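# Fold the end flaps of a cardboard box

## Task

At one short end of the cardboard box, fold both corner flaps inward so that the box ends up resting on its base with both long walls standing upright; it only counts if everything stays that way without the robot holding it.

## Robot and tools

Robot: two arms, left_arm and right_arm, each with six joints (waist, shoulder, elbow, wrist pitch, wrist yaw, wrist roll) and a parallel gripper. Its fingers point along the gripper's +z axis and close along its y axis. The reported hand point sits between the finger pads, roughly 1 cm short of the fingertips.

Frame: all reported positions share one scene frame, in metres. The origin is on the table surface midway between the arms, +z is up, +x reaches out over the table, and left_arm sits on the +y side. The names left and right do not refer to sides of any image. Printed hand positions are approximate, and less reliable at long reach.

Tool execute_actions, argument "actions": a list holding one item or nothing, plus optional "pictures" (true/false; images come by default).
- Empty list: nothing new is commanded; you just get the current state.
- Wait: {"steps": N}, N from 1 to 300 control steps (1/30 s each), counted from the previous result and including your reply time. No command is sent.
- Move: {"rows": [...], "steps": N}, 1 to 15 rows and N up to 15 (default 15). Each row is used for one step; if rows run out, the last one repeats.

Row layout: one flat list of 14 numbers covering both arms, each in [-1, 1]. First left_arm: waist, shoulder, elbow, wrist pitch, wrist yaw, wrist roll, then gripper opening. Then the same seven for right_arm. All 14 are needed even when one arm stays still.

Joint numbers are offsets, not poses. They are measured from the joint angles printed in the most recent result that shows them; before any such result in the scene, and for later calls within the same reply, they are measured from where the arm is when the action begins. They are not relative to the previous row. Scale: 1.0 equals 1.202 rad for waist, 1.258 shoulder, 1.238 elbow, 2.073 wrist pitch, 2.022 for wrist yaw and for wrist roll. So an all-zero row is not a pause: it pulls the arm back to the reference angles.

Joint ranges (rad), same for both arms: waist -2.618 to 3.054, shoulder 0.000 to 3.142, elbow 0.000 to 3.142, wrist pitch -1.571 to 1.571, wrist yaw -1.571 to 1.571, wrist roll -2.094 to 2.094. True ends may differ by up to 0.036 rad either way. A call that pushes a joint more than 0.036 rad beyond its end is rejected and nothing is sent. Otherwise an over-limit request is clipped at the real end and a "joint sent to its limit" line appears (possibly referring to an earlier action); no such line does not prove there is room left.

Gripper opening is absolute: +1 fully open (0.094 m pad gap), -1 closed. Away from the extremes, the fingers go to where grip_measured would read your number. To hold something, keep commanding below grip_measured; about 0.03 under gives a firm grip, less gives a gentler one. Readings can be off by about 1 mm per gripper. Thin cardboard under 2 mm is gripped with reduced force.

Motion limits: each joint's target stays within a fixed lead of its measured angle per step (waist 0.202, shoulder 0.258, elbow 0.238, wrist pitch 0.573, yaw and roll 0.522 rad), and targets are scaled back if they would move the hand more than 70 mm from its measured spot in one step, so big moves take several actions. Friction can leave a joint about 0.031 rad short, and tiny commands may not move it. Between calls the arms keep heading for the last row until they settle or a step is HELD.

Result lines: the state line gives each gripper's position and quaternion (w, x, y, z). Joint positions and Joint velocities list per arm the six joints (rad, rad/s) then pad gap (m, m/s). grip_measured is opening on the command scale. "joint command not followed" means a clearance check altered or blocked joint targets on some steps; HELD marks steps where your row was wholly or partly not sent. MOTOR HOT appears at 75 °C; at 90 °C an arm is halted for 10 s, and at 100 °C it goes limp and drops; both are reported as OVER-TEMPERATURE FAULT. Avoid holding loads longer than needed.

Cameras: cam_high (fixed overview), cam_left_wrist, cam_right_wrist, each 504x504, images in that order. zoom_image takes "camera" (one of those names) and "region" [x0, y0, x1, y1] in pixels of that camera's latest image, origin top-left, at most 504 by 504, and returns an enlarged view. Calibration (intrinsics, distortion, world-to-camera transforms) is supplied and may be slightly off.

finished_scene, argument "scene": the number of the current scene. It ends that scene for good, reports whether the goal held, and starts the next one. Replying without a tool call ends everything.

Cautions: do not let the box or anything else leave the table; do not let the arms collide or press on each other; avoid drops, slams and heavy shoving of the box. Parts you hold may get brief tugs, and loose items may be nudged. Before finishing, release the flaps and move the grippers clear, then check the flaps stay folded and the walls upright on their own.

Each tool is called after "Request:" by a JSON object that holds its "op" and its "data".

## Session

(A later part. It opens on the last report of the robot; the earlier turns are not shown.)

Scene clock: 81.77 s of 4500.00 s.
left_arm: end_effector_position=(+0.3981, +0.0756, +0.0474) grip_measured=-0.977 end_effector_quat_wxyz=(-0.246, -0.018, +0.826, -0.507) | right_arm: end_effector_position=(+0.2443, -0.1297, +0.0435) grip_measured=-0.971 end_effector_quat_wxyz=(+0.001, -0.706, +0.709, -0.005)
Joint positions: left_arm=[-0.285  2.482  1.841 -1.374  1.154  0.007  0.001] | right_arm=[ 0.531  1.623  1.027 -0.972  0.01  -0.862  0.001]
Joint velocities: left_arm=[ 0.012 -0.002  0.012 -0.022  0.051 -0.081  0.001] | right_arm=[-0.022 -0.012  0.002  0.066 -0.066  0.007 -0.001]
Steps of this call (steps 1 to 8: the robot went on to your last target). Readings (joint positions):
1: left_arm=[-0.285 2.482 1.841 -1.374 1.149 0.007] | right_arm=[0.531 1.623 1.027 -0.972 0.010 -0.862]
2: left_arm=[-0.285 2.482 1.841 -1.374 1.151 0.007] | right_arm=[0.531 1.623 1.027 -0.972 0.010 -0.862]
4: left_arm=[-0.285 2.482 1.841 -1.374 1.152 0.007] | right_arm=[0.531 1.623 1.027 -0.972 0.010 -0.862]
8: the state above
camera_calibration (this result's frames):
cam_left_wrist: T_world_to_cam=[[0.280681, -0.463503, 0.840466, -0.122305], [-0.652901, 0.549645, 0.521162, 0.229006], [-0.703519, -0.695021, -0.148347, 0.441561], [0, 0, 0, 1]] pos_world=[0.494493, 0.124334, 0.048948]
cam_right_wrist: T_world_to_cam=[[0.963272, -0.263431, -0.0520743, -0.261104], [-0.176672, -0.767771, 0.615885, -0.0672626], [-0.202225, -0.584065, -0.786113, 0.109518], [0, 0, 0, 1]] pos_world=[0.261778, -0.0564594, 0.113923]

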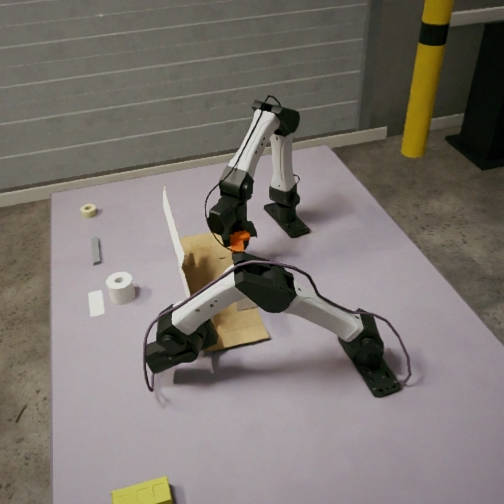

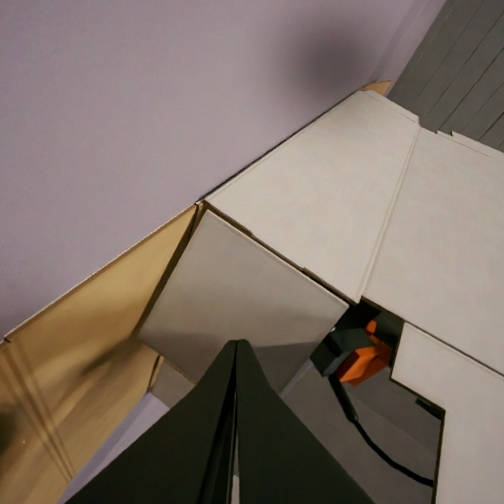

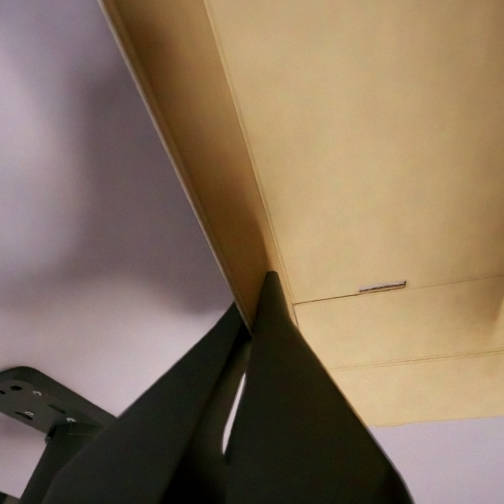

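Request:
{"op": "execute_actions", "data": {"actions": [{"rows":[[-0.015,0,0,0,0.015,0,-1,0,0,0,0,0,0,-0.985],[-0.022,0,0,0.006,0.015,0,-1,0,0,0,0,0,0,-0.985],[-0.029,0,0,0.012,0.015,0,-1,0,0,0,0,0,0,-0.985],[-0.036,0,0,0.018,0.015,0,-1,0,0,0,0,0,0,-0.985],[-0.043,0,0,0.024,0.015,0,-1,0,0,0,0,0,0,-0.985],[-0.05,0,0,0.03,0.015,0,-1,0,0,0,0,0,0,-0.985],[-0.056,0,0,0.03,0.015,0,-1,0,0,0,0,0,0,-0.985],[-0.062,0,0,0.03,0.015,0,-1,0,0,0,0,0,0,-0.985],[-0.066,0,0,0.03,0.015,0,-1,0,0,0,0,0,0,-0.985]],"steps":15}], "pictures": false}}

Request:
{"op": "execute_actions", "data": {"actions": [{"steps":6}]}}

Scene clock: 85.40 s of 4500.00 s.
left_arm: end_effector_position=(+0.3856, +0.0489, +0.0464) grip_measured=-0.977 end_effector_quat_wxyz=(-0.246, +0.022, +0.825, -0.508) | right_arm: end_effector_position=(+0.2439, -0.1301, +0.0435) grip_measured=-0.971 end_effector_quat_wxyz=(+0.000, -0.705, +0.709, -0.005)
Joint positions: left_arm=[-0.356  2.482  1.841 -1.33   1.165  0.007  0.001] | right_arm=[ 0.531  1.623  1.027 -0.974  0.01  -0.859  0.001]
Joint velocities: left_arm=[-0.007  0.007  0.002  0.066 -0.037  0.11  -0.001] | right_arm=[-0.007  0.002  0.002  0.081 -0.037  0.007 -0.   ]
Steps of this call (steps 1 to 15: the robot went on to your last target; steps 16 to 90: nothing new was sent; then 0.13 s passed at rest; steps 91 to 105: all 15 steps of this action). Readings (joint positions):
91: left_arm=[-0.285 2.482 1.841 -1.374 1.155 0.007] | right_arm=[0.531 1.623 1.027 -0.972 0.010 -0.862]
92: left_arm=[-0.286 2.482 1.841 -1.374 1.155 0.007] | right_arm=[0.531 1.623 1.027 -0.972 0.010 -0.862]
94: left_arm=[-0.292 2.482 1.841 -1.367 1.156 0.007] | right_arm=[0.531 1.623 1.027 -0.972 0.010 -0.862]
98: left_arm=[-0.323 2.482 1.841 -1.342 1.163 0.007] | right_arm=[0.531 1.623 1.027 -0.973 0.010 -0.862]
105: the state above

Scene clock: 85.60 s of 4500.00 s.
left_arm: end_effector_position=(+0.3857, +0.0488, +0.0464) grip_measured=-0.977 end_effector_quat_wxyz=(-0.246, +0.023, +0.825, -0.508) | right_arm: end_effector_position=(+0.2439, -0.1301, +0.0435) grip_measured=-0.971 end_effector_quat_wxyz=(+0.000, -0.705, +0.710, -0.005)
Joint positions: left_arm=[-0.356  2.482  1.841 -1.329  1.166  0.007  0.001] | right_arm=[ 0.531  1.623  1.027 -0.974  0.01  -0.858  0.001]
Joint velocities: left_arm=[ 0.012  0.007 -0.007  0.022  0.022  0.081 -0.001] | right_arm=[-0.002 -0.007  0.007 -0.007 -0.051 -0.095 -0.001]
Steps of this call (steps 1 to 6: the robot went on to your last target). Readings (joint positions):
1: left_arm=[-0.356 2.482 1.841 -1.330 1.166 0.007] | right_arm=[0.531 1.623 1.027 -0.974 0.010 -0.859]
2: left_arm=[-0.356 2.482 1.841 -1.330 1.166 0.007] | right_arm=[0.531 1.623 1.027 -0.974 0.010 -0.859]
4: left_arm=[-0.356 2.482 1.841 -1.329 1.166 0.007] | right_arm=[0.531 1.623 1.027 -0.974 0.010 -0.858]
6: the state above
camera_calibration (this result's frames):
cam_left_wrist: T_world_to_cam=[[0.215794, -0.460832, 0.860852, -0.106496], [-0.635209, 0.603319, 0.4822, 0.228572], [-0.741581, -0.650877, -0.162532, 0.427275], [0, 0, 0, 1]] pos_world=[0.485031, 0.091125, 0.050906]
cam_right_wrist: T_world_to_cam=[[0.962385, -0.266462, -0.0530328, -0.260978], [-0.178103, -0.766151, 0.617488, -0.0671589], [-0.205169, -0.584816, -0.78479, 0.10976], [0, 0, 0, 1]] pos_world=[0.261719, -0.0568051, 0.113768]

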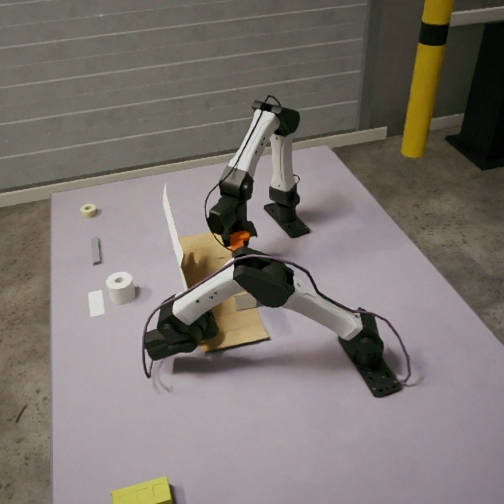

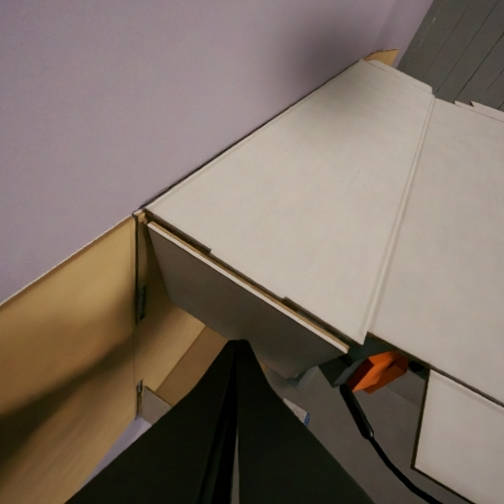

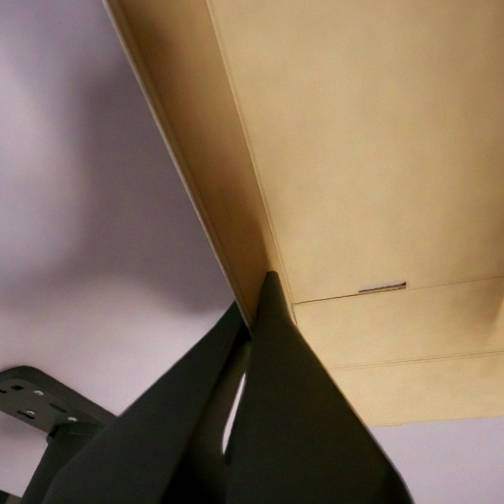

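Request:
{"op": "execute_actions", "data": {"actions": [{"rows":[[0.02,0,0,0,0,0,-1,0,0,0,0,0,0,-0.985],[0.04,0,0,0,0,0,-1,0,0,0,0,0,0,-0.7],[0.07,0,0,0,0,0,-1,0,0,0,0,0,0,-0.4],[0.1,0,0,0,0,0,-1,0,0,0,0,0,0,0],[0.13,0,0,0,0,0,-1,0,0,0,0,0,0,0.3],[0.16,0,0,0,0,0,-1,0,-0.02,0,0,0,0,0.3],[0.19,0,0,0,0,0,-1,0,-0.04,0,0,0,0,0.3],[0.22,0,0,0,0,0,-1,0,-0.06,0,0,0,0,0.3],[0.25,0,0,0,0,0,-1,0,-0.08,0,0,0,0,0.3],[0.28,0,0,0,0,0,-1,0,-0.1,0,0,0,0,0.3],[0.31,0,0,0,0,0,-1,0,-0.12,0,0,0,0,0.3],[0.34,0,0,0,0,0,-1,0,-0.14,0,0,0,0,0.3],[0.36,0,0,0,0,0,-1,0,-0.16,0,0,0,0,0.3],[0.375,0,0,0,0,0,-1,0,-0.18,0,0,0,0,0.3],[0.385,0,0,0,0,0,-1,0,-0.2,0,0,0,0,0.3]],"steps":15}], "pictures": false}}

Request:
{"op": "execute_actions", "data": {"actions": [{"steps":15}]}}

Request:
{"op": "zoom_image", "data": {"camera": "cam_high", "region": [150, 230, 290, 370]}}

Scene clock: 91.50 s of 4500.00 s.
left_arm: end_effector_position=(+0.4722, +0.2248, +0.0464) grip_measured=-0.977 end_effector_quat_wxyz=(-0.125, -0.164, +0.809, -0.550) | right_arm: end_effector_position=(+0.2506, -0.1243, +0.0941) grip_measured=+0.298 end_effector_quat_wxyz=(+0.099, -0.701, +0.707, -0.013)
Joint positions: left_arm=[ 0.099  2.482  1.841 -1.329  1.166  0.007  0.001] | right_arm=[ 0.531  1.425  1.027 -0.974  0.01  -0.858  0.061]
Joint velocities: left_arm=[ 0.784  0.002 -0.002  0.022  0.007 -0.051 -0.003] | right_arm=[-0.022 -0.764 -0.007  0.037  0.037 -0.022  0.001]
Steps of this call (steps 1 to 15: the robot went on to your last target; steps 16 to 90: nothing new was sent; then 2.40 s passed at rest; steps 91 to 105: all 15 steps of this action). Readings (joint positions):
91: left_arm=[-0.354 2.482 1.841 -1.329 1.166 0.007] | right_arm=[0.531 1.623 1.027 -0.974 0.010 -0.858]
92: left_arm=[-0.350 2.482 1.841 -1.329 1.166 0.007] | right_arm=[0.531 1.623 1.027 -0.974 0.010 -0.858]
94: left_arm=[-0.325 2.482 1.841 -1.329 1.166 0.007] | right_arm=[0.531 1.623 1.027 -0.974 0.010 -0.858]
98: left_arm=[-0.191 2.482 1.841 -1.329 1.166 0.007] | right_arm=[0.531 1.608 1.027 -0.974 0.010 -0.858]
105: the state above

Scene clock: 92.00 s of 4500.00 s.
left_arm: end_effector_position=(+0.4730, +0.2284, +0.0464) grip_measured=-0.977 end_effector_quat_wxyz=(-0.123, -0.167, +0.808, -0.551) | right_arm: end_effector_position=(+0.2511, -0.1239, +0.1082) grip_measured=+0.298 end_effector_quat_wxyz=(+0.126, -0.698, +0.704, -0.015)
Joint positions: left_arm=[ 0.107  2.482  1.841 -1.329  1.166  0.007  0.001] | right_arm=[ 0.531  1.371  1.027 -0.974  0.01  -0.858  0.061]
Joint velocities: left_arm=[ 0.007 -0.007  0.002 -0.051 -0.037 -0.022  0.   ] | right_arm=[-0.002 -0.012  0.012 -0.007  0.022 -0.007  0.   ]
Steps of this call (steps 1 to 15: the robot went on to your last target). Readings (joint positions):
1: left_arm=[0.121 2.482 1.841 -1.329 1.166 0.007] | right_arm=[0.531 1.401 1.027 -0.974 0.010 -0.858]
2: left_arm=[0.136 2.482 1.841 -1.329 1.166 0.007] | right_arm=[0.531 1.384 1.027 -0.974 0.010 -0.858]
4: left_arm=[0.143 2.482 1.841 -1.329 1.166 0.007] | right_arm=[0.531 1.371 1.027 -0.974 0.010 -0.858]
8: left_arm=[0.119 2.482 1.841 -1.329 1.166 0.007] | right_arm=[0.531 1.371 1.027 -0.974 0.010 -0.858]
15: the state above
camera_calibration (this result's frames):
cam_left_wrist: T_world_to_cam=[[0.398813, -0.31604, 0.860852, -0.162206], [-0.837725, 0.25632, 0.4822, 0.350701], [-0.373048, -0.913465, -0.162532, 0.494542], [0, 0, 0, 1]] pos_world=[0.542969, 0.310592, 0.050906]
cam_right_wrist: T_world_to_cam=[[0.95888, -0.269727, 0.0883012, -0.277709], [-0.280474, -0.852985, 0.440171, -0.0669512], [-0.0434064, -0.446837, -0.893562, 0.153904], [0, 0, 0, 1]] pos_world=[0.254192, -0.0632441, 0.191514]

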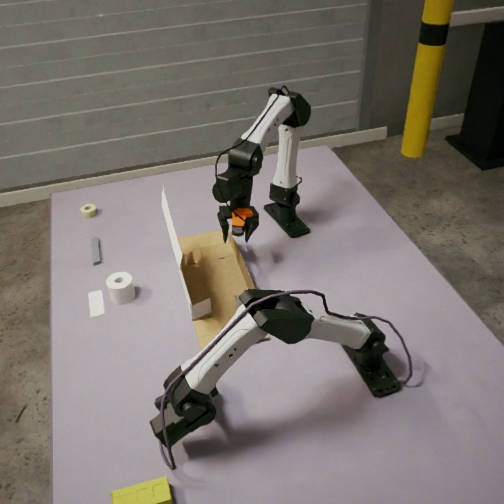

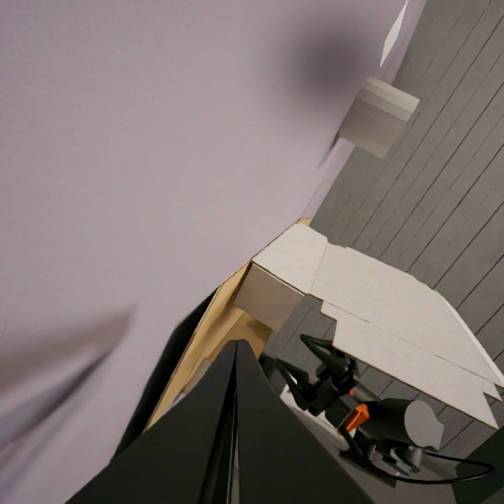

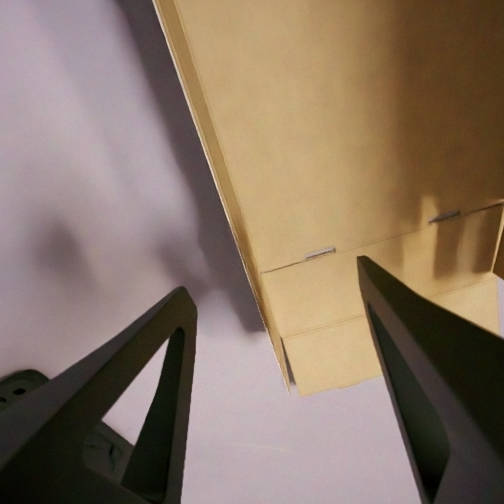

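Region (150, 230, 290, 370) of cam_high's 504x504 image, scaled by 3.600, with more detail than that image has.

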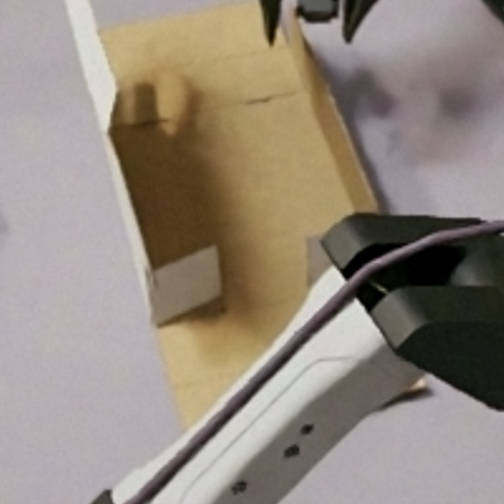

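Request:
{"op": "execute_actions", "data": {"actions": [{"rows":[[-0.015,0,0,0,0,0,-1,0,0,0,0.06,0,0.05,0],[-0.035,0,0,0,0,0,-1,0,0,0,0.12,0,0.1,-0.3],[-0.06,0,0,0,0,0,-1,0,0,0,0.18,0,0.15,-0.6],[-0.085,0,0,0,0,0,-1,0,0,0.01,0.24,0,0.2,-1],[-0.11,0,0,0,0,0,-1,0,0.02,0.02,0.3,0,0.25,-1],[-0.135,0,0,0,0,0,-1,0,0.05,0.03,0.35,0,0.3,-1],[-0.16,0,0,0,-0.01,0,-1,0,0.08,0.04,0.39,0,0.35,-1],[-0.185,0,0,0,-0.02,0,-1,0,0.11,0.05,0.42,0,0.4,-1],[-0.205,0,0,0,-0.03,0,-1,0,0.14,0.05,0.42,0,0.43,-1],[-0.225,0,0,0,-0.04,0,-1,0,0.18,0.05,0.42,0,0.43,-1],[-0.24,0,0,0,-0.05,0,-1,0,0.22,0.05,0.42,0,0.43,-1],[-0.252,0,0,0,-0.06,0,-1,0,0.26,0.05,0.42,0,0.43,-1],[-0.26,0,0,0,-0.07,0,-1,0,0.3,0.05,0.42,0,0.43,-1],[-0.265,0,0,0,-0.08,0,-1,0,0.34,0.05,0.42,0,0.43,-1],[-0.267,0,0,0,-0.088,0,-1,0,0.365,0.05,0.42,0,0.43,-1]],"steps":15}], "pictures": false}}

Request:
{"op": "execute_actions", "data": {"actions": [{"steps":20}]}}

Scene clock: 124.97 s of 4500.00 s.
left_arm: end_effector_position=(+0.4127, +0.1008, +0.0325) grip_measured=-0.977 end_effector_quat_wxyz=(-0.215, -0.018, +0.849, -0.482) | right_arm: end_effector_position=(+0.3959, -0.0006, +0.1085) grip_measured=-0.989 end_effector_quat_wxyz=(+0.371, -0.357, +0.850, +0.112)
Joint positions: left_arm=[-0.232  2.482  1.841 -1.329  1.068  0.007  0.001] | right_arm=[ 0.531  1.724  1.103 -0.153  0.01  -0.095  0.001]
Joint velocities: left_arm=[-0.305 -0.002  0.007 -0.066 -0.491 -0.037 -0.   ] | right_arm=[ 0.002  1.541 -0.012  0.447 -0.051  0.593  0.   ]
Steps of this call (steps 1 to 15: the robot went on to your last target; steps 16 to 90: nothing new was sent; then 29.47 s passed at rest; steps 91 to 105: all 15 steps of this action). Readings (joint positions):
91: left_arm=[0.106 2.482 1.841 -1.329 1.166 0.007] | right_arm=[0.531 1.371 1.027 -0.965 0.010 -0.845]
92: left_arm=[0.103 2.482 1.841 -1.329 1.166 0.007] | right_arm=[0.531 1.371 1.027 -0.937 0.010 -0.813]
94: left_arm=[0.083 2.482 1.841 -1.329 1.166 0.007] | right_arm=[0.531 1.371 1.027 -0.822 0.010 -0.712]
98: left_arm=[-0.031 2.482 1.841 -1.329 1.159 0.007] | right_arm=[0.531 1.408 1.050 -0.531 0.010 -0.460]
105: the state above

Scene clock: 125.63 s of 4500.00 s.
left_arm: end_effector_position=(+0.4130, +0.1134, +0.0226) grip_measured=-0.977 end_effector_quat_wxyz=(-0.213, -0.017, +0.866, -0.452) | right_arm: end_effector_position=(+0.3938, -0.0025, +0.0547) grip_measured=-0.989 end_effector_quat_wxyz=(+0.322, -0.322, +0.883, +0.113)
Joint positions: left_arm=[-0.217  2.482  1.841 -1.329  0.996  0.007  0.001] | right_arm=[ 0.531  1.841  1.084 -0.118  0.01   0.001  0.001]
Joint velocities: left_arm=[ 0.007  0.007  0.002  0.037 -0.081 -0.051 -0.003] | right_arm=[-0.012 -0.017 -0.012 -0.051 -0.066  0.037 -0.   ]
Steps of this call (steps 1 to 20: the robot went on to your last target). Readings (joint positions):
1: left_arm=[-0.239 2.482 1.841 -1.329 1.055 0.007] | right_arm=[0.531 1.773 1.103 -0.144 0.010 -0.075]
2: left_arm=[-0.240 2.482 1.841 -1.329 1.043 0.007] | right_arm=[0.531 1.812 1.100 -0.143 0.010 -0.060]
4: left_arm=[-0.234 2.482 1.841 -1.329 1.026 0.007] | right_arm=[0.531 1.851 1.089 -0.145 0.010 -0.037]
8: left_arm=[-0.219 2.482 1.841 -1.329 1.007 0.007] | right_arm=[0.531 1.848 1.084 -0.135 0.010 -0.013]
20: the state above
camera_calibration (this result's frames):
cam_left_wrist: T_world_to_cam=[[0.222025, -0.570875, 0.790447, -0.0506627], [-0.693736, 0.47717, 0.539481, 0.255565], [-0.685154, -0.668139, -0.290093, 0.467286], [0, 0, 0, 1]] pos_world=[0.508706, 0.161342, 0.0377299]
cam_right_wrist: T_world_to_cam=[[0.498241, -0.841903, -0.207256, -0.180852], [-0.863054, -0.504465, -0.0255623, 0.35595], [-0.0830322, 0.191609, -0.977953, 0.188293], [0, 0, 0, 1]] pos_world=[0.412946, -0.00877414, 0.155758]

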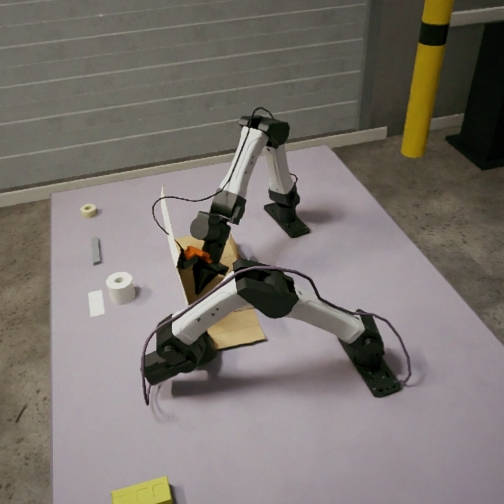

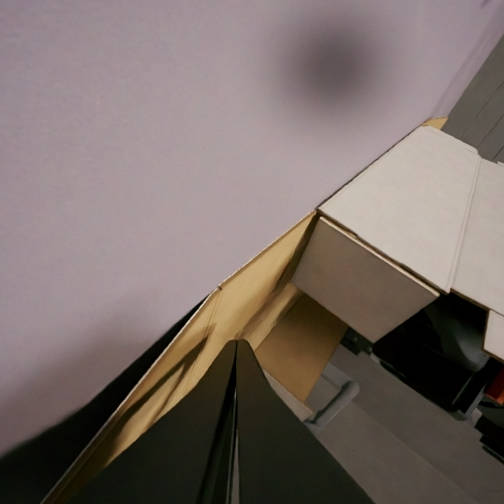

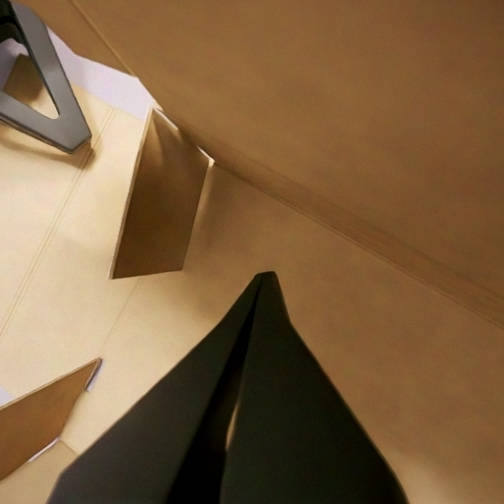

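Request:
{"op": "execute_actions", "data": {"actions": [{"rows":[[0,0.01,0,0,0,0,-1,0.012,0,0,0,0,0,-1],[0,0.016,0,0,0,0,-1,0.022,0,0,0,0,0,-1],[0,0.022,0,0,0,0,-1,0.032,0,0.012,0,0,0,-1],[0,0.028,0,0,0,0,-1,0.04,0.01,0.022,0,0,0,-1],[0,0.032,0,0,0,0,-1,0.047,0.02,0.032,0,0,0,-1],[0,0.032,0,0,0,0,-1,0.053,0.03,0.042,0,0,0,-1],[0,0.032,0,0,0,0,-1,0.058,0.04,0.052,0,0,0,-1],[0,0.032,0,0,0,0,-1,0.062,0.05,0.062,0,0,0,-1],[0,0.032,0,0,0,0,-1,0.066,0.06,0.071,0,0,0,-1],[0,0.032,0,0,0,0,-1,0.07,0.069,0.079,0,0,0,-1],[0,0.032,0,0,0,0,-1,0.073,0.076,0.085,0,0,0,-1]],"steps":15}], "pictures": false}}

Request:
{"op": "execute_actions", "data": {"actions": [{"steps":6}]}}

Scene clock: 137.40 s of 4500.00 s.
left_arm: end_effector_position=(+0.4119, +0.1133, +0.0181) grip_measured=-0.977 end_effector_quat_wxyz=(-0.218, -0.019, +0.864, -0.453) | right_arm: end_effector_position=(+0.3849, +0.0427, +0.0541) grip_measured=-0.989 end_effector_quat_wxyz=(+0.324, -0.357, +0.867, +0.129)
Joint positions: left_arm=[-0.217  2.496  1.841 -1.33   1.001  0.011  0.001] | right_arm=[ 0.613  1.918  1.175 -0.117  0.011  0.002  0.001]
Joint velocities: left_arm=[0.012 0.002 0.007 0.037 0.007 0.037 0.001] | right_arm=[-0.002  0.085 -0.002 -0.037 -0.051 -0.051 -0.001]
Steps of this call (steps 1 to 15: the robot went on to your last target; steps 16 to 90: nothing new was sent; then 8.27 s passed at rest; steps 91 to 105: all 15 steps of this action). Readings (joint positions):
91: left_arm=[-0.217 2.482 1.841 -1.329 0.995 0.007] | right_arm=[0.532 1.841 1.084 -0.118 0.010 0.002]
92: left_arm=[-0.217 2.482 1.841 -1.329 0.995 0.007] | right_arm=[0.533 1.841 1.084 -0.118 0.010 0.002]
94: left_arm=[-0.217 2.486 1.841 -1.329 0.995 0.007] | right_arm=[0.545 1.841 1.085 -0.118 0.011 0.002]
98: left_arm=[-0.217 2.496 1.841 -1.330 1.001 0.011] | right_arm=[0.586 1.862 1.125 -0.120 0.011 0.002]
105: the state above

Scene clock: 137.60 s of 4500.00 s.
left_arm: end_effector_position=(+0.4119, +0.1133, +0.0181) grip_measured=-0.977 end_effector_quat_wxyz=(-0.218, -0.019, +0.864, -0.453) | right_arm: end_effector_position=(+0.3848, +0.0426, +0.0527) grip_measured=-0.989 end_effector_quat_wxyz=(+0.322, -0.357, +0.867, +0.129)
Joint positions: left_arm=[-0.217  2.496  1.841 -1.33   1.001  0.011  0.001] | right_arm=[ 0.613  1.921  1.175 -0.117  0.011  0.002  0.001]
Joint velocities: left_arm=[ 0.032 -0.002  0.007 -0.007 -0.066  0.051  0.   ] | right_arm=[-0.002  0.012  0.012 -0.037 -0.022 -0.007  0.   ]
Steps of this call (steps 1 to 6: the robot went on to your last target). Readings (joint positions):
1: left_arm=[-0.217 2.496 1.841 -1.330 1.001 0.011] | right_arm=[0.613 1.920 1.175 -0.117 0.011 0.002]
2: left_arm=[-0.217 2.496 1.841 -1.330 1.001 0.011] | right_arm=[0.613 1.921 1.175 -0.117 0.011 0.002]
4: left_arm=[-0.217 2.496 1.841 -1.330 1.001 0.011] | right_arm=[0.613 1.921 1.175 -0.117 0.011 0.002]
6: the state above
camera_calibration (this result's frames):
cam_left_wrist: T_world_to_cam=[[0.232869, -0.567992, 0.789403, -0.0516954], [-0.686963, 0.478485, 0.546931, 0.254181], [-0.68837, -0.669654, -0.278765, 0.466367], [0, 0, 0, 1]] pos_world=[0.507685, 0.16132, 0.0317958]
cam_right_wrist: T_world_to_cam=[[0.566223, -0.797201, -0.209432, -0.166816], [-0.819338, -0.572079, -0.0375571, 0.357542], [-0.0898713, 0.192862, -0.977102, 0.179502], [0, 0, 0, 1]] pos_world=[0.403535, 0.0369373, 0.153883]

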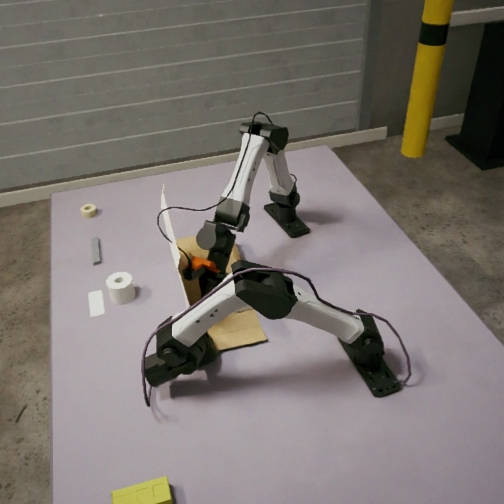

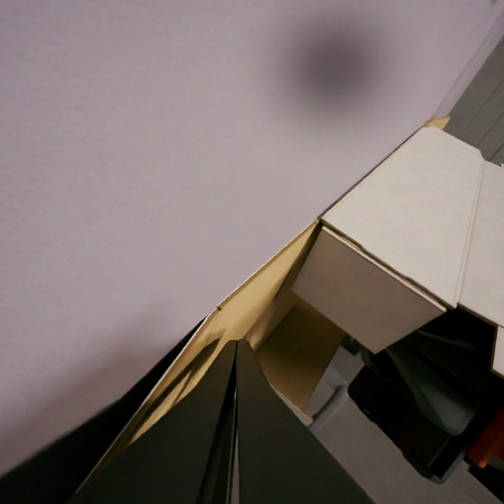

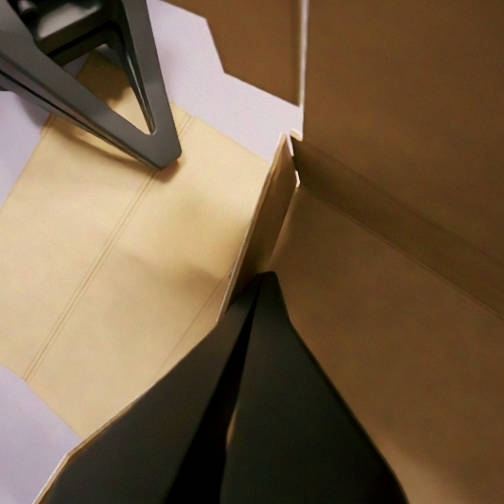

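Request:
{"op": "execute_actions", "data": {"actions": [{"rows":[[0,0.022,0,0,0,0,-1,0.01,0,0,0,0,0,-1],[0,0.022,0,0,0,0,-1,0.015,0,0,0,0,0,-1],[0,0.022,0,0,0,0,-1,0.02,0,0,0,0,0,-1],[0,0.022,0,0,0,0,-1,0.025,0,0,0,0,0,-1],[0,0.022,0,0,0,0,-1,0.029,0,0,0,0,0,-1]],"steps":14}]}}

Scene clock: 140.80 s of 4500.00 s.
left_arm: end_effector_position=(+0.4119, +0.1132, +0.0182) grip_measured=-0.977 end_effector_quat_wxyz=(-0.218, -0.020, +0.864, -0.454) | right_arm: end_effector_position=(+0.3748, +0.0523, +0.0527) grip_measured=-0.989 end_effector_quat_wxyz=(+0.320, -0.369, +0.862, +0.133)
Joint positions: left_arm=[-0.217  2.496  1.841 -1.33   1.002  0.011  0.001] | right_arm=[ 0.642  1.921  1.175 -0.117  0.011  0.002  0.001]
Joint velocities: left_arm=[-0.022 -0.002 -0.012  0.037  0.037 -0.051  0.001] | right_arm=[-0.012 -0.007  0.002 -0.007 -0.022  0.037  0.001]
Steps of this call (steps 1 to 15: the robot went on to your last target; steps 16 to 82: nothing new was sent; steps 83 to 96: all 14 steps of this action). Readings (joint positions):
83: left_arm=[-0.217 2.496 1.841 -1.330 1.001 0.011] | right_arm=[0.613 1.921 1.175 -0.117 0.011 0.002]
84: left_arm=[-0.217 2.496 1.841 -1.330 1.002 0.011] | right_arm=[0.614 1.921 1.175 -0.117 0.011 0.002]
86: left_arm=[-0.217 2.496 1.841 -1.330 1.002 0.011] | right_arm=[0.619 1.921 1.175 -0.117 0.011 0.002]
90: left_arm=[-0.217 2.496 1.841 -1.330 1.002 0.011] | right_arm=[0.638 1.921 1.175 -0.117 0.011 0.002]
96: the state above
camera_calibration (this result's frames):
cam_left_wrist: T_world_to_cam=[[0.233139, -0.567378, 0.789765, -0.0520137], [-0.687044, 0.47865, 0.546684, 0.254204], [-0.688198, -0.670057, -0.278222, 0.46633], [0, 0, 0, 1]] pos_world=[0.507704, 0.161282, 0.0318523]
cam_right_wrist: T_world_to_cam=[[0.588647, -0.780865, -0.209153, -0.162632], [-0.802777, -0.595092, -0.0376084, 0.349928], [-0.0950983, 0.190041, -0.977159, 0.178828], [0, 0, 0, 1]] pos_world=[0.393654, 0.0472613, 0.153889]

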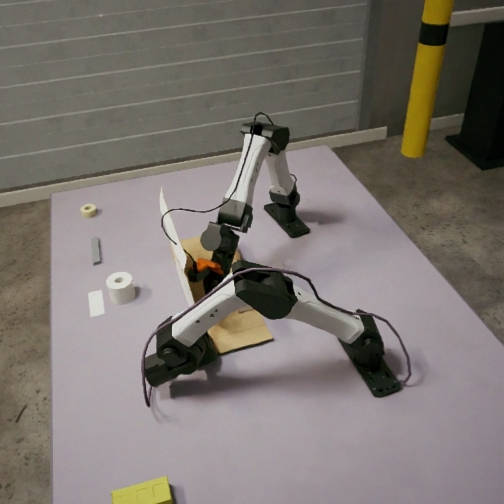

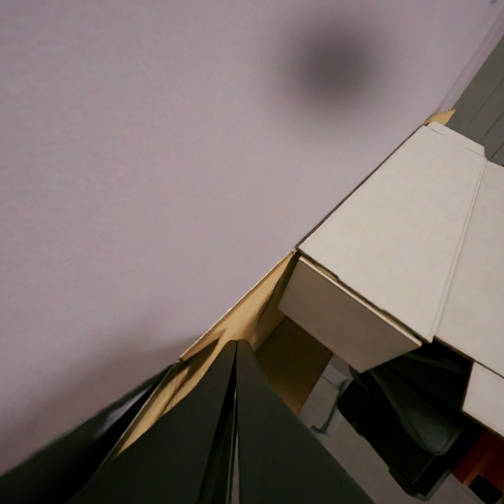

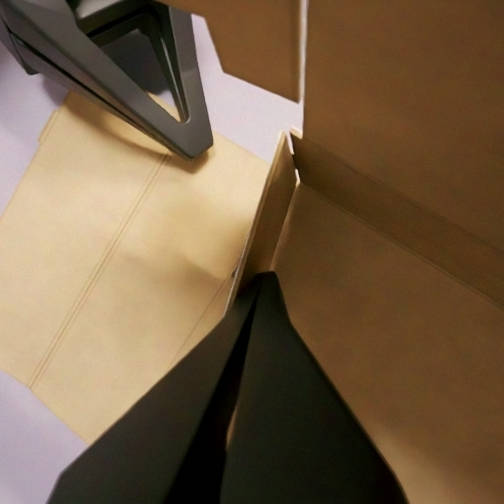

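Request:
{"op": "execute_actions", "data": {"actions": [{"rows":[[0,-0.02,0,0,0,0,-1,0,0,0,0,0,0,-1],[-0.01,-0.03,0,0,0,0,-1,0,0,0,0,0,0,-1],[-0.02,-0.035,0,0,-0.01,0,-1,0,0,0,0,0,0,-1],[-0.03,-0.035,0,0,-0.02,0,-1,0,0,0,0,0,0,-1],[-0.04,-0.035,0,0,-0.03,0,-1,0,0,0,0,0,0,-1],[-0.05,-0.035,0,0,-0.04,0,-1,0,0,0,0,0,0,-1],[-0.055,-0.035,0,0,-0.05,0,-1,0,0,0,0,0,0,-1],[-0.055,-0.035,0,0,-0.06,0,-1,0,0,0,0,0,0,-1],[-0.055,-0.035,0,0,-0.07,0,-1,0,0,0,0,0,0,-1],[-0.055,-0.035,0,0,-0.08,0,-1,0,0,0,0,0,0,-1],[-0.055,-0.035,0,0,-0.09,0,-1,0,0,0,0,0,0,-1],[-0.055,-0.035,0,0,-0.1,0,-1,0,0,0,0,0,0,-1]],"steps":15}], "pictures": false}}

Request:
{"op": "execute_actions", "data": {"actions": [{"steps":10}]}}

Scene clock: 146.70 s of 4500.00 s.
left_arm: end_effector_position=(+0.3956, +0.1014, +0.0154) grip_measured=-0.978 end_effector_quat_wxyz=(-0.219, +0.034, +0.892, -0.393) | right_arm: end_effector_position=(+0.3748, +0.0523, +0.0527) grip_measured=-0.989 end_effector_quat_wxyz=(+0.320, -0.369, +0.862, +0.133)
Joint positions: left_arm=[-0.288  2.46   1.841 -1.332  0.875  0.011  0.001] | right_arm=[ 0.642  1.921  1.175 -0.117  0.012  0.002  0.001]
Joint velocities: left_arm=[ 0.002 -0.046 -0.002 -0.066 -0.139  0.066  0.   ] | right_arm=[-0.012  0.002  0.002  0.037  0.022 -0.007 -0.001]
Steps of this call (steps 1 to 15: the robot went on to your last target; steps 16 to 90: nothing new was sent; then 2.40 s passed at rest; steps 91 to 105: all 15 steps of this action). Readings (joint positions):
91: left_arm=[-0.217 2.494 1.841 -1.330 1.002 0.011] | right_arm=[0.642 1.921 1.175 -0.117 0.011 0.002]
92: left_arm=[-0.217 2.493 1.841 -1.330 1.002 0.011] | right_arm=[0.642 1.921 1.175 -0.117 0.011 0.002]
94: left_arm=[-0.222 2.486 1.841 -1.330 0.993 0.011] | right_arm=[0.642 1.921 1.175 -0.117 0.011 0.002]
98: left_arm=[-0.258 2.471 1.841 -1.330 0.948 0.011] | right_arm=[0.642 1.921 1.175 -0.117 0.011 0.002]
105: the state above

Scene clock: 147.03 s of 4500.00 s.
left_arm: end_effector_position=(+0.3955, +0.1027, +0.0152) grip_measured=-0.978 end_effector_quat_wxyz=(-0.218, +0.035, +0.895, -0.388) | right_arm: end_effector_position=(+0.3748, +0.0523, +0.0527) grip_measured=-0.989 end_effector_quat_wxyz=(+0.320, -0.369, +0.862, +0.133)
Joint positions: left_arm=[-0.288  2.457  1.841 -1.334  0.863  0.011  0.001] | right_arm=[ 0.642  1.921  1.175 -0.117  0.012  0.002  0.001]
Joint velocities: left_arm=[-0.002 -0.012 -0.012 -0.022 -0.007 -0.11   0.   ] | right_arm=[-0.007 -0.002 -0.022 -0.007 -0.007  0.037  0.001]
Steps of this call (steps 1 to 10: the robot went on to your last target). Readings (joint positions):
1: left_arm=[-0.288 2.459 1.841 -1.332 0.871 0.011] | right_arm=[0.642 1.921 1.175 -0.117 0.012 0.002]
2: left_arm=[-0.288 2.458 1.841 -1.333 0.867 0.011] | right_arm=[0.642 1.921 1.175 -0.117 0.012 0.002]
4: left_arm=[-0.288 2.458 1.841 -1.333 0.865 0.011] | right_arm=[0.642 1.921 1.175 -0.117 0.012 0.002]
8: left_arm=[-0.288 2.457 1.841 -1.334 0.863 0.011] | right_arm=[0.642 1.921 1.175 -0.117 0.012 0.002]
10: the state above
camera_calibration (this result's frames):
cam_left_wrist: T_world_to_cam=[[0.108971, -0.678186, 0.726766, 0.00971916], [-0.660197, 0.497206, 0.562961, 0.23683], [-0.743145, -0.541155, -0.393556, 0.457362], [0, 0, 0, 1]] pos_world=[0.495182, 0.136342, 0.0396075]
cam_right_wrist: T_world_to_cam=[[0.588497, -0.781052, -0.208874, -0.162644], [-0.802917, -0.5949, -0.0376596, 0.349985], [-0.094845, 0.189871, -0.977217, 0.178759], [0, 0, 0, 1]] pos_world=[0.393678, 0.0472315, 0.153894]

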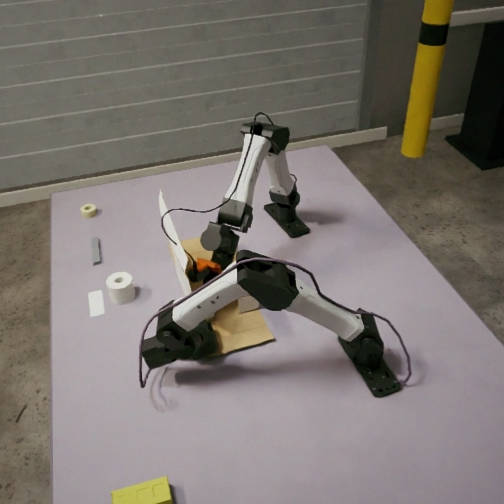

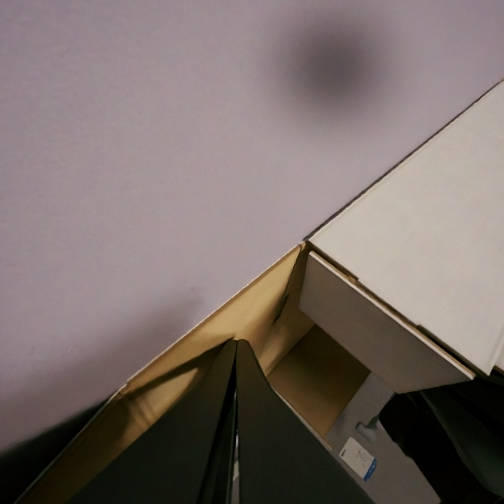

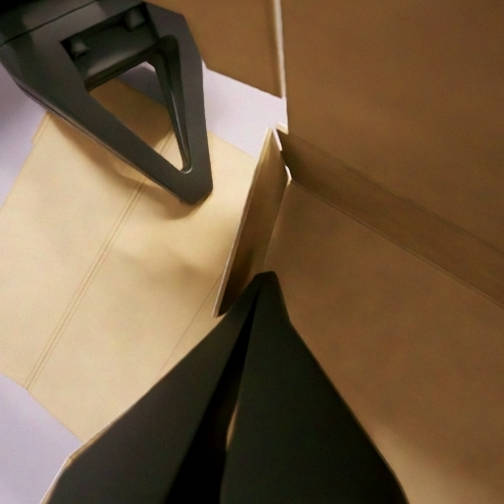

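Request:
{"op": "execute_actions", "data": {"actions": [{"rows":[[0,0.015,0,0,-0.04,0,-1,0,0,0,0,0,0,-1],[0,0.015,0,0,-0.04,0,-1,0.008,0,0,0,0,0,-1],[0,0.015,0,0,-0.04,0,-1,0.013,0,0,0,0,0,-1],[0,0.015,0,0,-0.04,0,-1,0.018,0,0,0,0,0,-1],[0,0.015,0,0,-0.04,0,-1,0.023,0,0,0,0,0,-1],[0,0.015,0,0,-0.04,0,-1,0.028,0,0,0,0,0,-1],[0,0.015,0,0,-0.04,0,-1,0.033,0,0,0,0,0,-1]],"steps":15}]}}

Scene clock: 151.80 s of 4500.00 s.
left_arm: end_effector_position=(+0.3924, +0.1049, +0.0148) grip_measured=-0.978 end_effector_quat_wxyz=(-0.225, +0.033, +0.896, -0.381) | right_arm: end_effector_position=(+0.3650, +0.0611, +0.0525) grip_measured=-0.989 end_effector_quat_wxyz=(+0.319, -0.381, +0.857, +0.135)
Joint positions: left_arm=[-0.288  2.457  1.841 -1.35   0.851  0.011  0.001] | right_arm=[ 0.67   1.921  1.175 -0.118  0.017  0.002  0.001]
Joint velocities: left_arm=[-0.002 -0.017  0.012  0.022 -0.037 -0.037 -0.001] | right_arm=[ 0.017 -0.012 -0.012  0.081 -0.022  0.022 -0.   ]
Steps of this call (steps 1 to 30: the robot went on to your last target; steps 31 to 90: nothing new was sent; then 1.27 s passed at rest; steps 91 to 105: all 15 steps of this action). Readings (joint positions):
91: left_arm=[-0.288 2.457 1.841 -1.334 0.862 0.011] | right_arm=[0.642 1.921 1.175 -0.117 0.012 0.002]
92: left_arm=[-0.288 2.457 1.841 -1.335 0.861 0.011] | right_arm=[0.642 1.921 1.175 -0.117 0.012 0.002]
94: left_arm=[-0.288 2.457 1.841 -1.336 0.860 0.011] | right_arm=[0.644 1.921 1.175 -0.117 0.012 0.002]
98: left_arm=[-0.288 2.457 1.841 -1.343 0.856 0.011] | right_arm=[0.661 1.921 1.175 -0.117 0.016 0.002]
105: the state above
camera_calibration (this result's frames):
cam_left_wrist: T_world_to_cam=[[0.115425, -0.689796, 0.714744, 0.010667], [-0.650151, 0.491547, 0.579384, 0.230291], [-0.750987, -0.531567, -0.391734, 0.458198], [0, 0, 0, 1]] pos_world=[0.492593, 0.137722, 0.0384404]
cam_right_wrist: T_world_to_cam=[[0.608412, -0.766749, -0.204771, -0.158439], [-0.787625, -0.615027, -0.0372599, 0.342945], [-0.0973708, 0.183952, -0.9781, 0.177329], [0, 0, 0, 1]] pos_world=[0.383775, 0.0568172, 0.15378]

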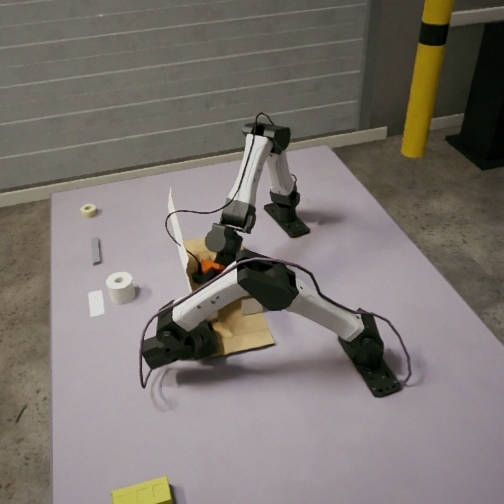

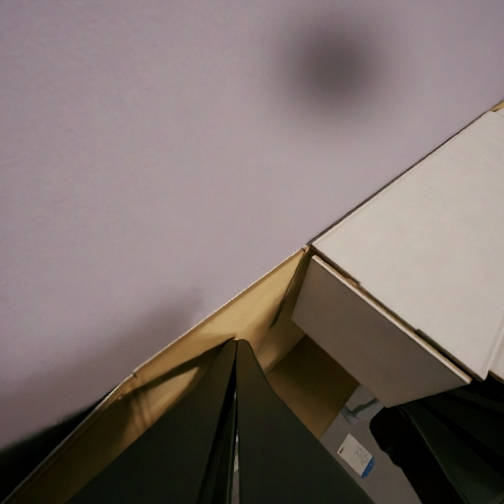

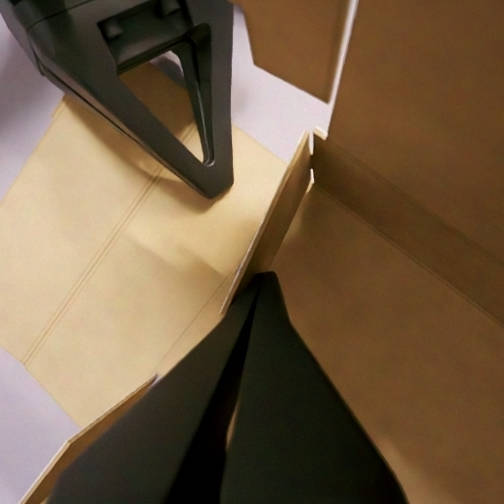

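Request:
{"op": "execute_actions", "data": {"actions": [{"rows":[[0,0.015,0,0.01,-0.035,0,-1,0.01,0.008,0.014,0,0,0,-1],[0,0.015,0,0.01,-0.035,0,-1,0.012,0.014,0.02,0,0,0,-1],[0,0.015,0,0.01,-0.035,0,-1,0.014,0.02,0.027,0,0,0,-1],[0,0.015,0,0.01,-0.035,0,-1,0.015,0.025,0.033,0,0,0,-1],[0,0.015,0,0.01,-0.035,0,-1,0.015,0.03,0.039,0,0,0,-1],[0,0.015,0,0.01,-0.035,0,-1,0.015,0.035,0.045,0,0,0,-1],[0,0.015,0,0.01,-0.035,0,-1,0.015,0.04,0.05,0,0,0,-1]],"steps":15}]}}

Scene clock: 156.63 s of 4500.00 s.
left_arm: end_effector_position=(+0.3924, +0.1050, +0.0147) grip_measured=-0.978 end_effector_quat_wxyz=(-0.225, +0.033, +0.896, -0.381) | right_arm: end_effector_position=(+0.3701, +0.0692, +0.0529) grip_measured=-0.989 end_effector_quat_wxyz=(+0.321, -0.382, +0.856, +0.135)
Joint positions: left_arm=[-0.288  2.457  1.841 -1.35   0.85   0.011  0.001] | right_arm=[ 0.675  1.951  1.218 -0.127  0.021  0.002  0.001]
Joint velocities: left_arm=[-0.007 -0.007 -0.002  0.037 -0.037 -0.007  0.001] | right_arm=[-0.002 -0.007  0.007  0.066  0.007 -0.007  0.001]
Steps of this call (steps 1 to 15: the robot went on to your last target; steps 16 to 90: nothing new was sent; then 1.33 s passed at rest; steps 91 to 105: all 15 steps of this action). Readings (joint positions):
91: left_arm=[-0.288 2.457 1.841 -1.350 0.851 0.011] | right_arm=[0.670 1.921 1.175 -0.118 0.017 0.002]
92: left_arm=[-0.288 2.457 1.841 -1.350 0.851 0.011] | right_arm=[0.670 1.921 1.175 -0.118 0.017 0.002]
94: left_arm=[-0.288 2.457 1.841 -1.350 0.850 0.011] | right_arm=[0.671 1.925 1.184 -0.123 0.019 0.002]
98: left_arm=[-0.288 2.457 1.841 -1.350 0.850 0.011] | right_arm=[0.674 1.946 1.212 -0.127 0.021 0.002]
105: the state above
camera_calibration (this result's frames):
cam_left_wrist: T_world_to_cam=[[0.115101, -0.690318, 0.714292, 0.010987], [-0.650105, 0.491343, 0.579609, 0.230288], [-0.751076, -0.531078, -0.392225, 0.458191], [0, 0, 0, 1]] pos_world=[0.492583, 0.137769, 0.0383889]
cam_right_wrist: T_world_to_cam=[[0.61087, -0.765397, -0.202498, -0.156308], [-0.786172, -0.61666, -0.0407844, 0.35174], [-0.0936565, 0.184112, -0.978433, 0.175304], [0, 0, 0, 1]] pos_world=[0.388431, 0.0649908, 0.154216]

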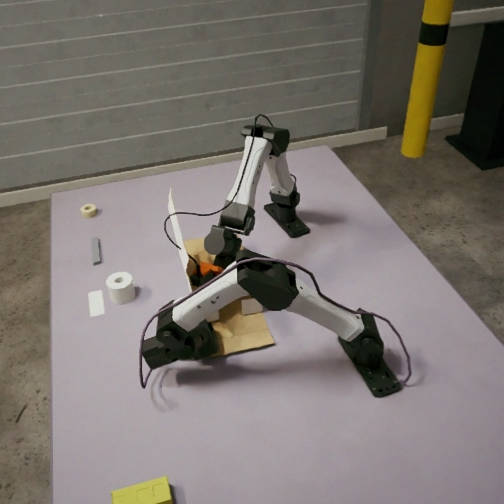

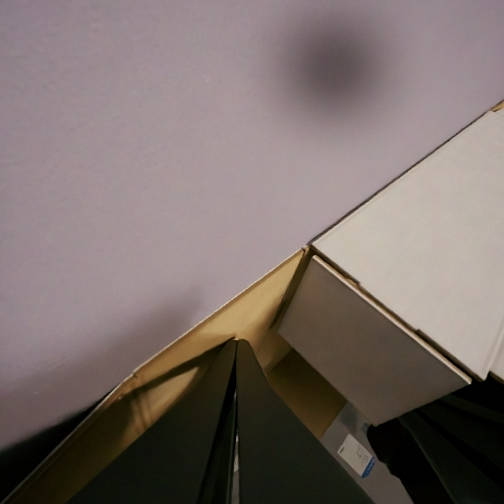

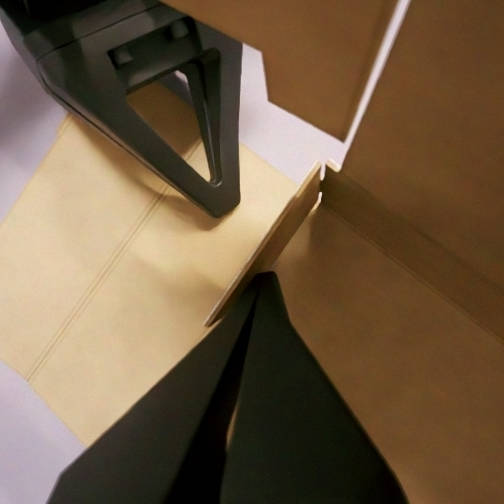

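Request:
{"op": "execute_actions", "data": {"actions": [{"rows":[[0,0,0,0,0,0,-1,0,-0.02,-0.025,0,0,0,-1],[0,0,0,0,0,0,-1,0,-0.035,-0.045,0,0,0,-1],[0,-0.015,0,0,0,0,-1,0,-0.05,-0.065,0,0,0,-1],[0,-0.03,0,0,0,0,-1,0,-0.07,-0.085,0,0,0,-1],[0,-0.04,0,0,0,0,-1,0,-0.09,-0.105,0,0,0,-1],[0.015,-0.04,0,0,0,0,-1,0,-0.11,-0.125,0,0,0,-1],[0.035,-0.04,0,0,0,0,-1,0,-0.13,-0.145,0,0,0,-1],[0.055,-0.04,0,0,0,0,-1,0,-0.155,-0.16,0,0,0,-1],[0.075,-0.04,0,0,0,0,-1,0,-0.18,-0.16,0,0,0,-1],[0.095,-0.04,0,0,0,0,-1,0,-0.2,-0.16,0,0,0,-1],[0.115,-0.04,0,0,0,0,-1,0,-0.22,-0.16,0,0,0,-1],[0.13,-0.04,0,0,0,0,-1,0,-0.24,-0.16,0,0,0,-1],[0.14,-0.04,0,0,0,0,-1,0,-0.255,-0.16,0,0,0,-1],[0.15,-0.04,0,0,0,0,-1,0,-0.265,-0.16,0,0,0,-1]],"steps":15}], "pictures": false}}

Request:
{"op": "execute_actions", "data": {"actions": [{"steps":12}]}}

Scene clock: 161.43 s of 4500.00 s.
left_arm: end_effector_position=(+0.4271, +0.1648, +0.0280) grip_measured=-0.978 end_effector_quat_wxyz=(-0.178, -0.036, +0.897, -0.402) | right_arm: end_effector_position=(+0.3393, +0.0341, +0.1176) grip_measured=-0.989 end_effector_quat_wxyz=(+0.368, -0.373, +0.837, +0.156)
Joint positions: left_arm=[-0.12   2.423  1.841 -1.352  0.855  0.011  0.001] | right_arm=[ 0.675  1.642  1.028 -0.135  0.021  0.002  0.001]
Joint velocities: left_arm=[ 0.618 -0.012 -0.002  0.022 -0.007  0.007  0.001] | right_arm=[-0.002 -0.603 -0.027  0.154  0.022 -0.066  0.   ]
Steps of this call (steps 1 to 15: the robot went on to your last target; steps 16 to 90: nothing new was sent; then 1.30 s passed at rest; steps 91 to 105: all 15 steps of this action). Readings (joint positions):
91: left_arm=[-0.288 2.457 1.841 -1.351 0.853 0.011] | right_arm=[0.675 1.950 1.216 -0.127 0.021 0.002]
92: left_arm=[-0.288 2.457 1.841 -1.352 0.856 0.011] | right_arm=[0.675 1.944 1.207 -0.125 0.021 0.002]
94: left_arm=[-0.288 2.455 1.841 -1.352 0.858 0.011] | right_arm=[0.675 1.916 1.170 -0.123 0.021 0.002]
98: left_arm=[-0.277 2.435 1.841 -1.352 0.856 0.011] | right_arm=[0.675 1.822 1.069 -0.126 0.021 0.002]
105: the state above

Scene clock: 161.83 s of 4500.00 s.
left_arm: end_effector_position=(+0.4295, +0.1713, +0.0275) grip_measured=-0.978 end_effector_quat_wxyz=(-0.175, -0.043, +0.898, -0.402) | right_arm: end_effector_position=(+0.3404, +0.0354, +0.1338) grip_measured=-0.989 end_effector_quat_wxyz=(+0.387, -0.369, +0.829, +0.165)
Joint positions: left_arm=[-0.104  2.423  1.841 -1.352  0.851  0.011  0.001] | right_arm=[ 0.675  1.61   1.028 -0.121  0.021  0.002  0.001]
Joint velocities: left_arm=[ 0.012  0.012  0.007 -0.037 -0.007 -0.007 -0.   ] | right_arm=[ 0.017  0.007 -0.002  0.022 -0.037 -0.007  0.001]
Steps of this call (steps 1 to 12: the robot went on to your last target). Readings (joint positions):
1: left_arm=[-0.101 2.423 1.841 -1.352 0.854 0.011] | right_arm=[0.675 1.625 1.028 -0.129 0.021 0.002]
2: left_arm=[-0.089 2.423 1.841 -1.352 0.853 0.011] | right_arm=[0.675 1.615 1.028 -0.124 0.021 0.002]
4: left_arm=[-0.082 2.423 1.841 -1.352 0.851 0.011] | right_arm=[0.675 1.610 1.028 -0.119 0.021 0.002]
8: left_arm=[-0.097 2.423 1.841 -1.352 0.851 0.011] | right_arm=[0.675 1.610 1.028 -0.121 0.021 0.002]
12: the state above
camera_calibration (this result's frames):
cam_left_wrist: T_world_to_cam=[[0.216428, -0.655373, 0.723633, -0.00638037], [-0.747458, 0.365593, 0.554661, 0.278491], [-0.628065, -0.660929, -0.41074, 0.496208], [0, 0, 0, 1]] pos_world=[0.521192, 0.221963, 0.0539616]
cam_right_wrist: T_world_to_cam=[[0.633029, -0.740243, -0.226525, -0.152891], [-0.774095, -0.602586, -0.19408, 0.326779], [0.00716573, 0.298211, -0.954473, 0.216368], [0, 0, 0, 1]] pos_world=[0.348192, 0.0192134, 0.235305]

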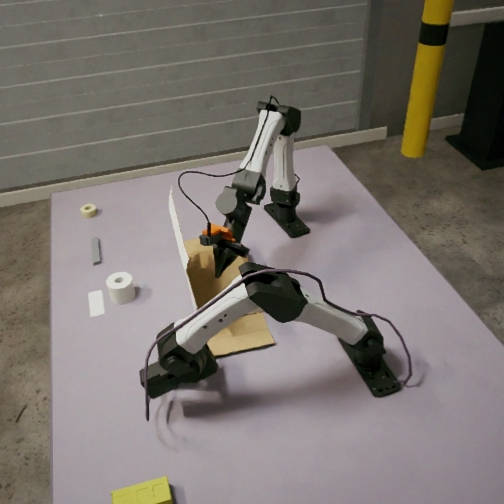

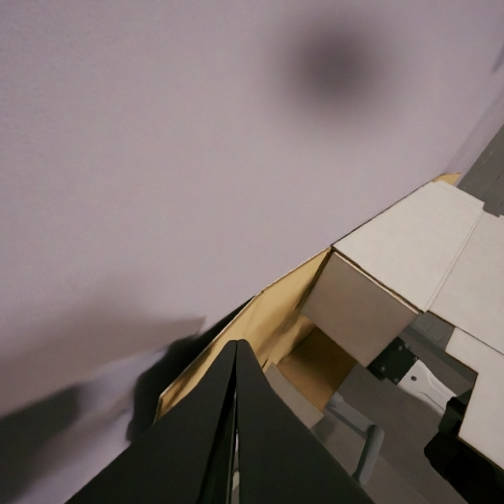

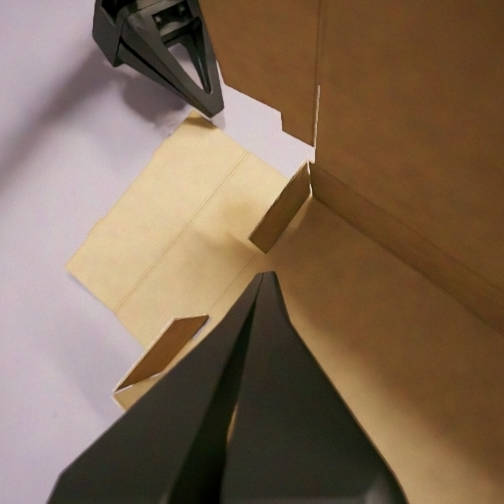

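Request:
{"op": "finished_scene", "data": {"scene": 2}}

The scene is finished: the task was done.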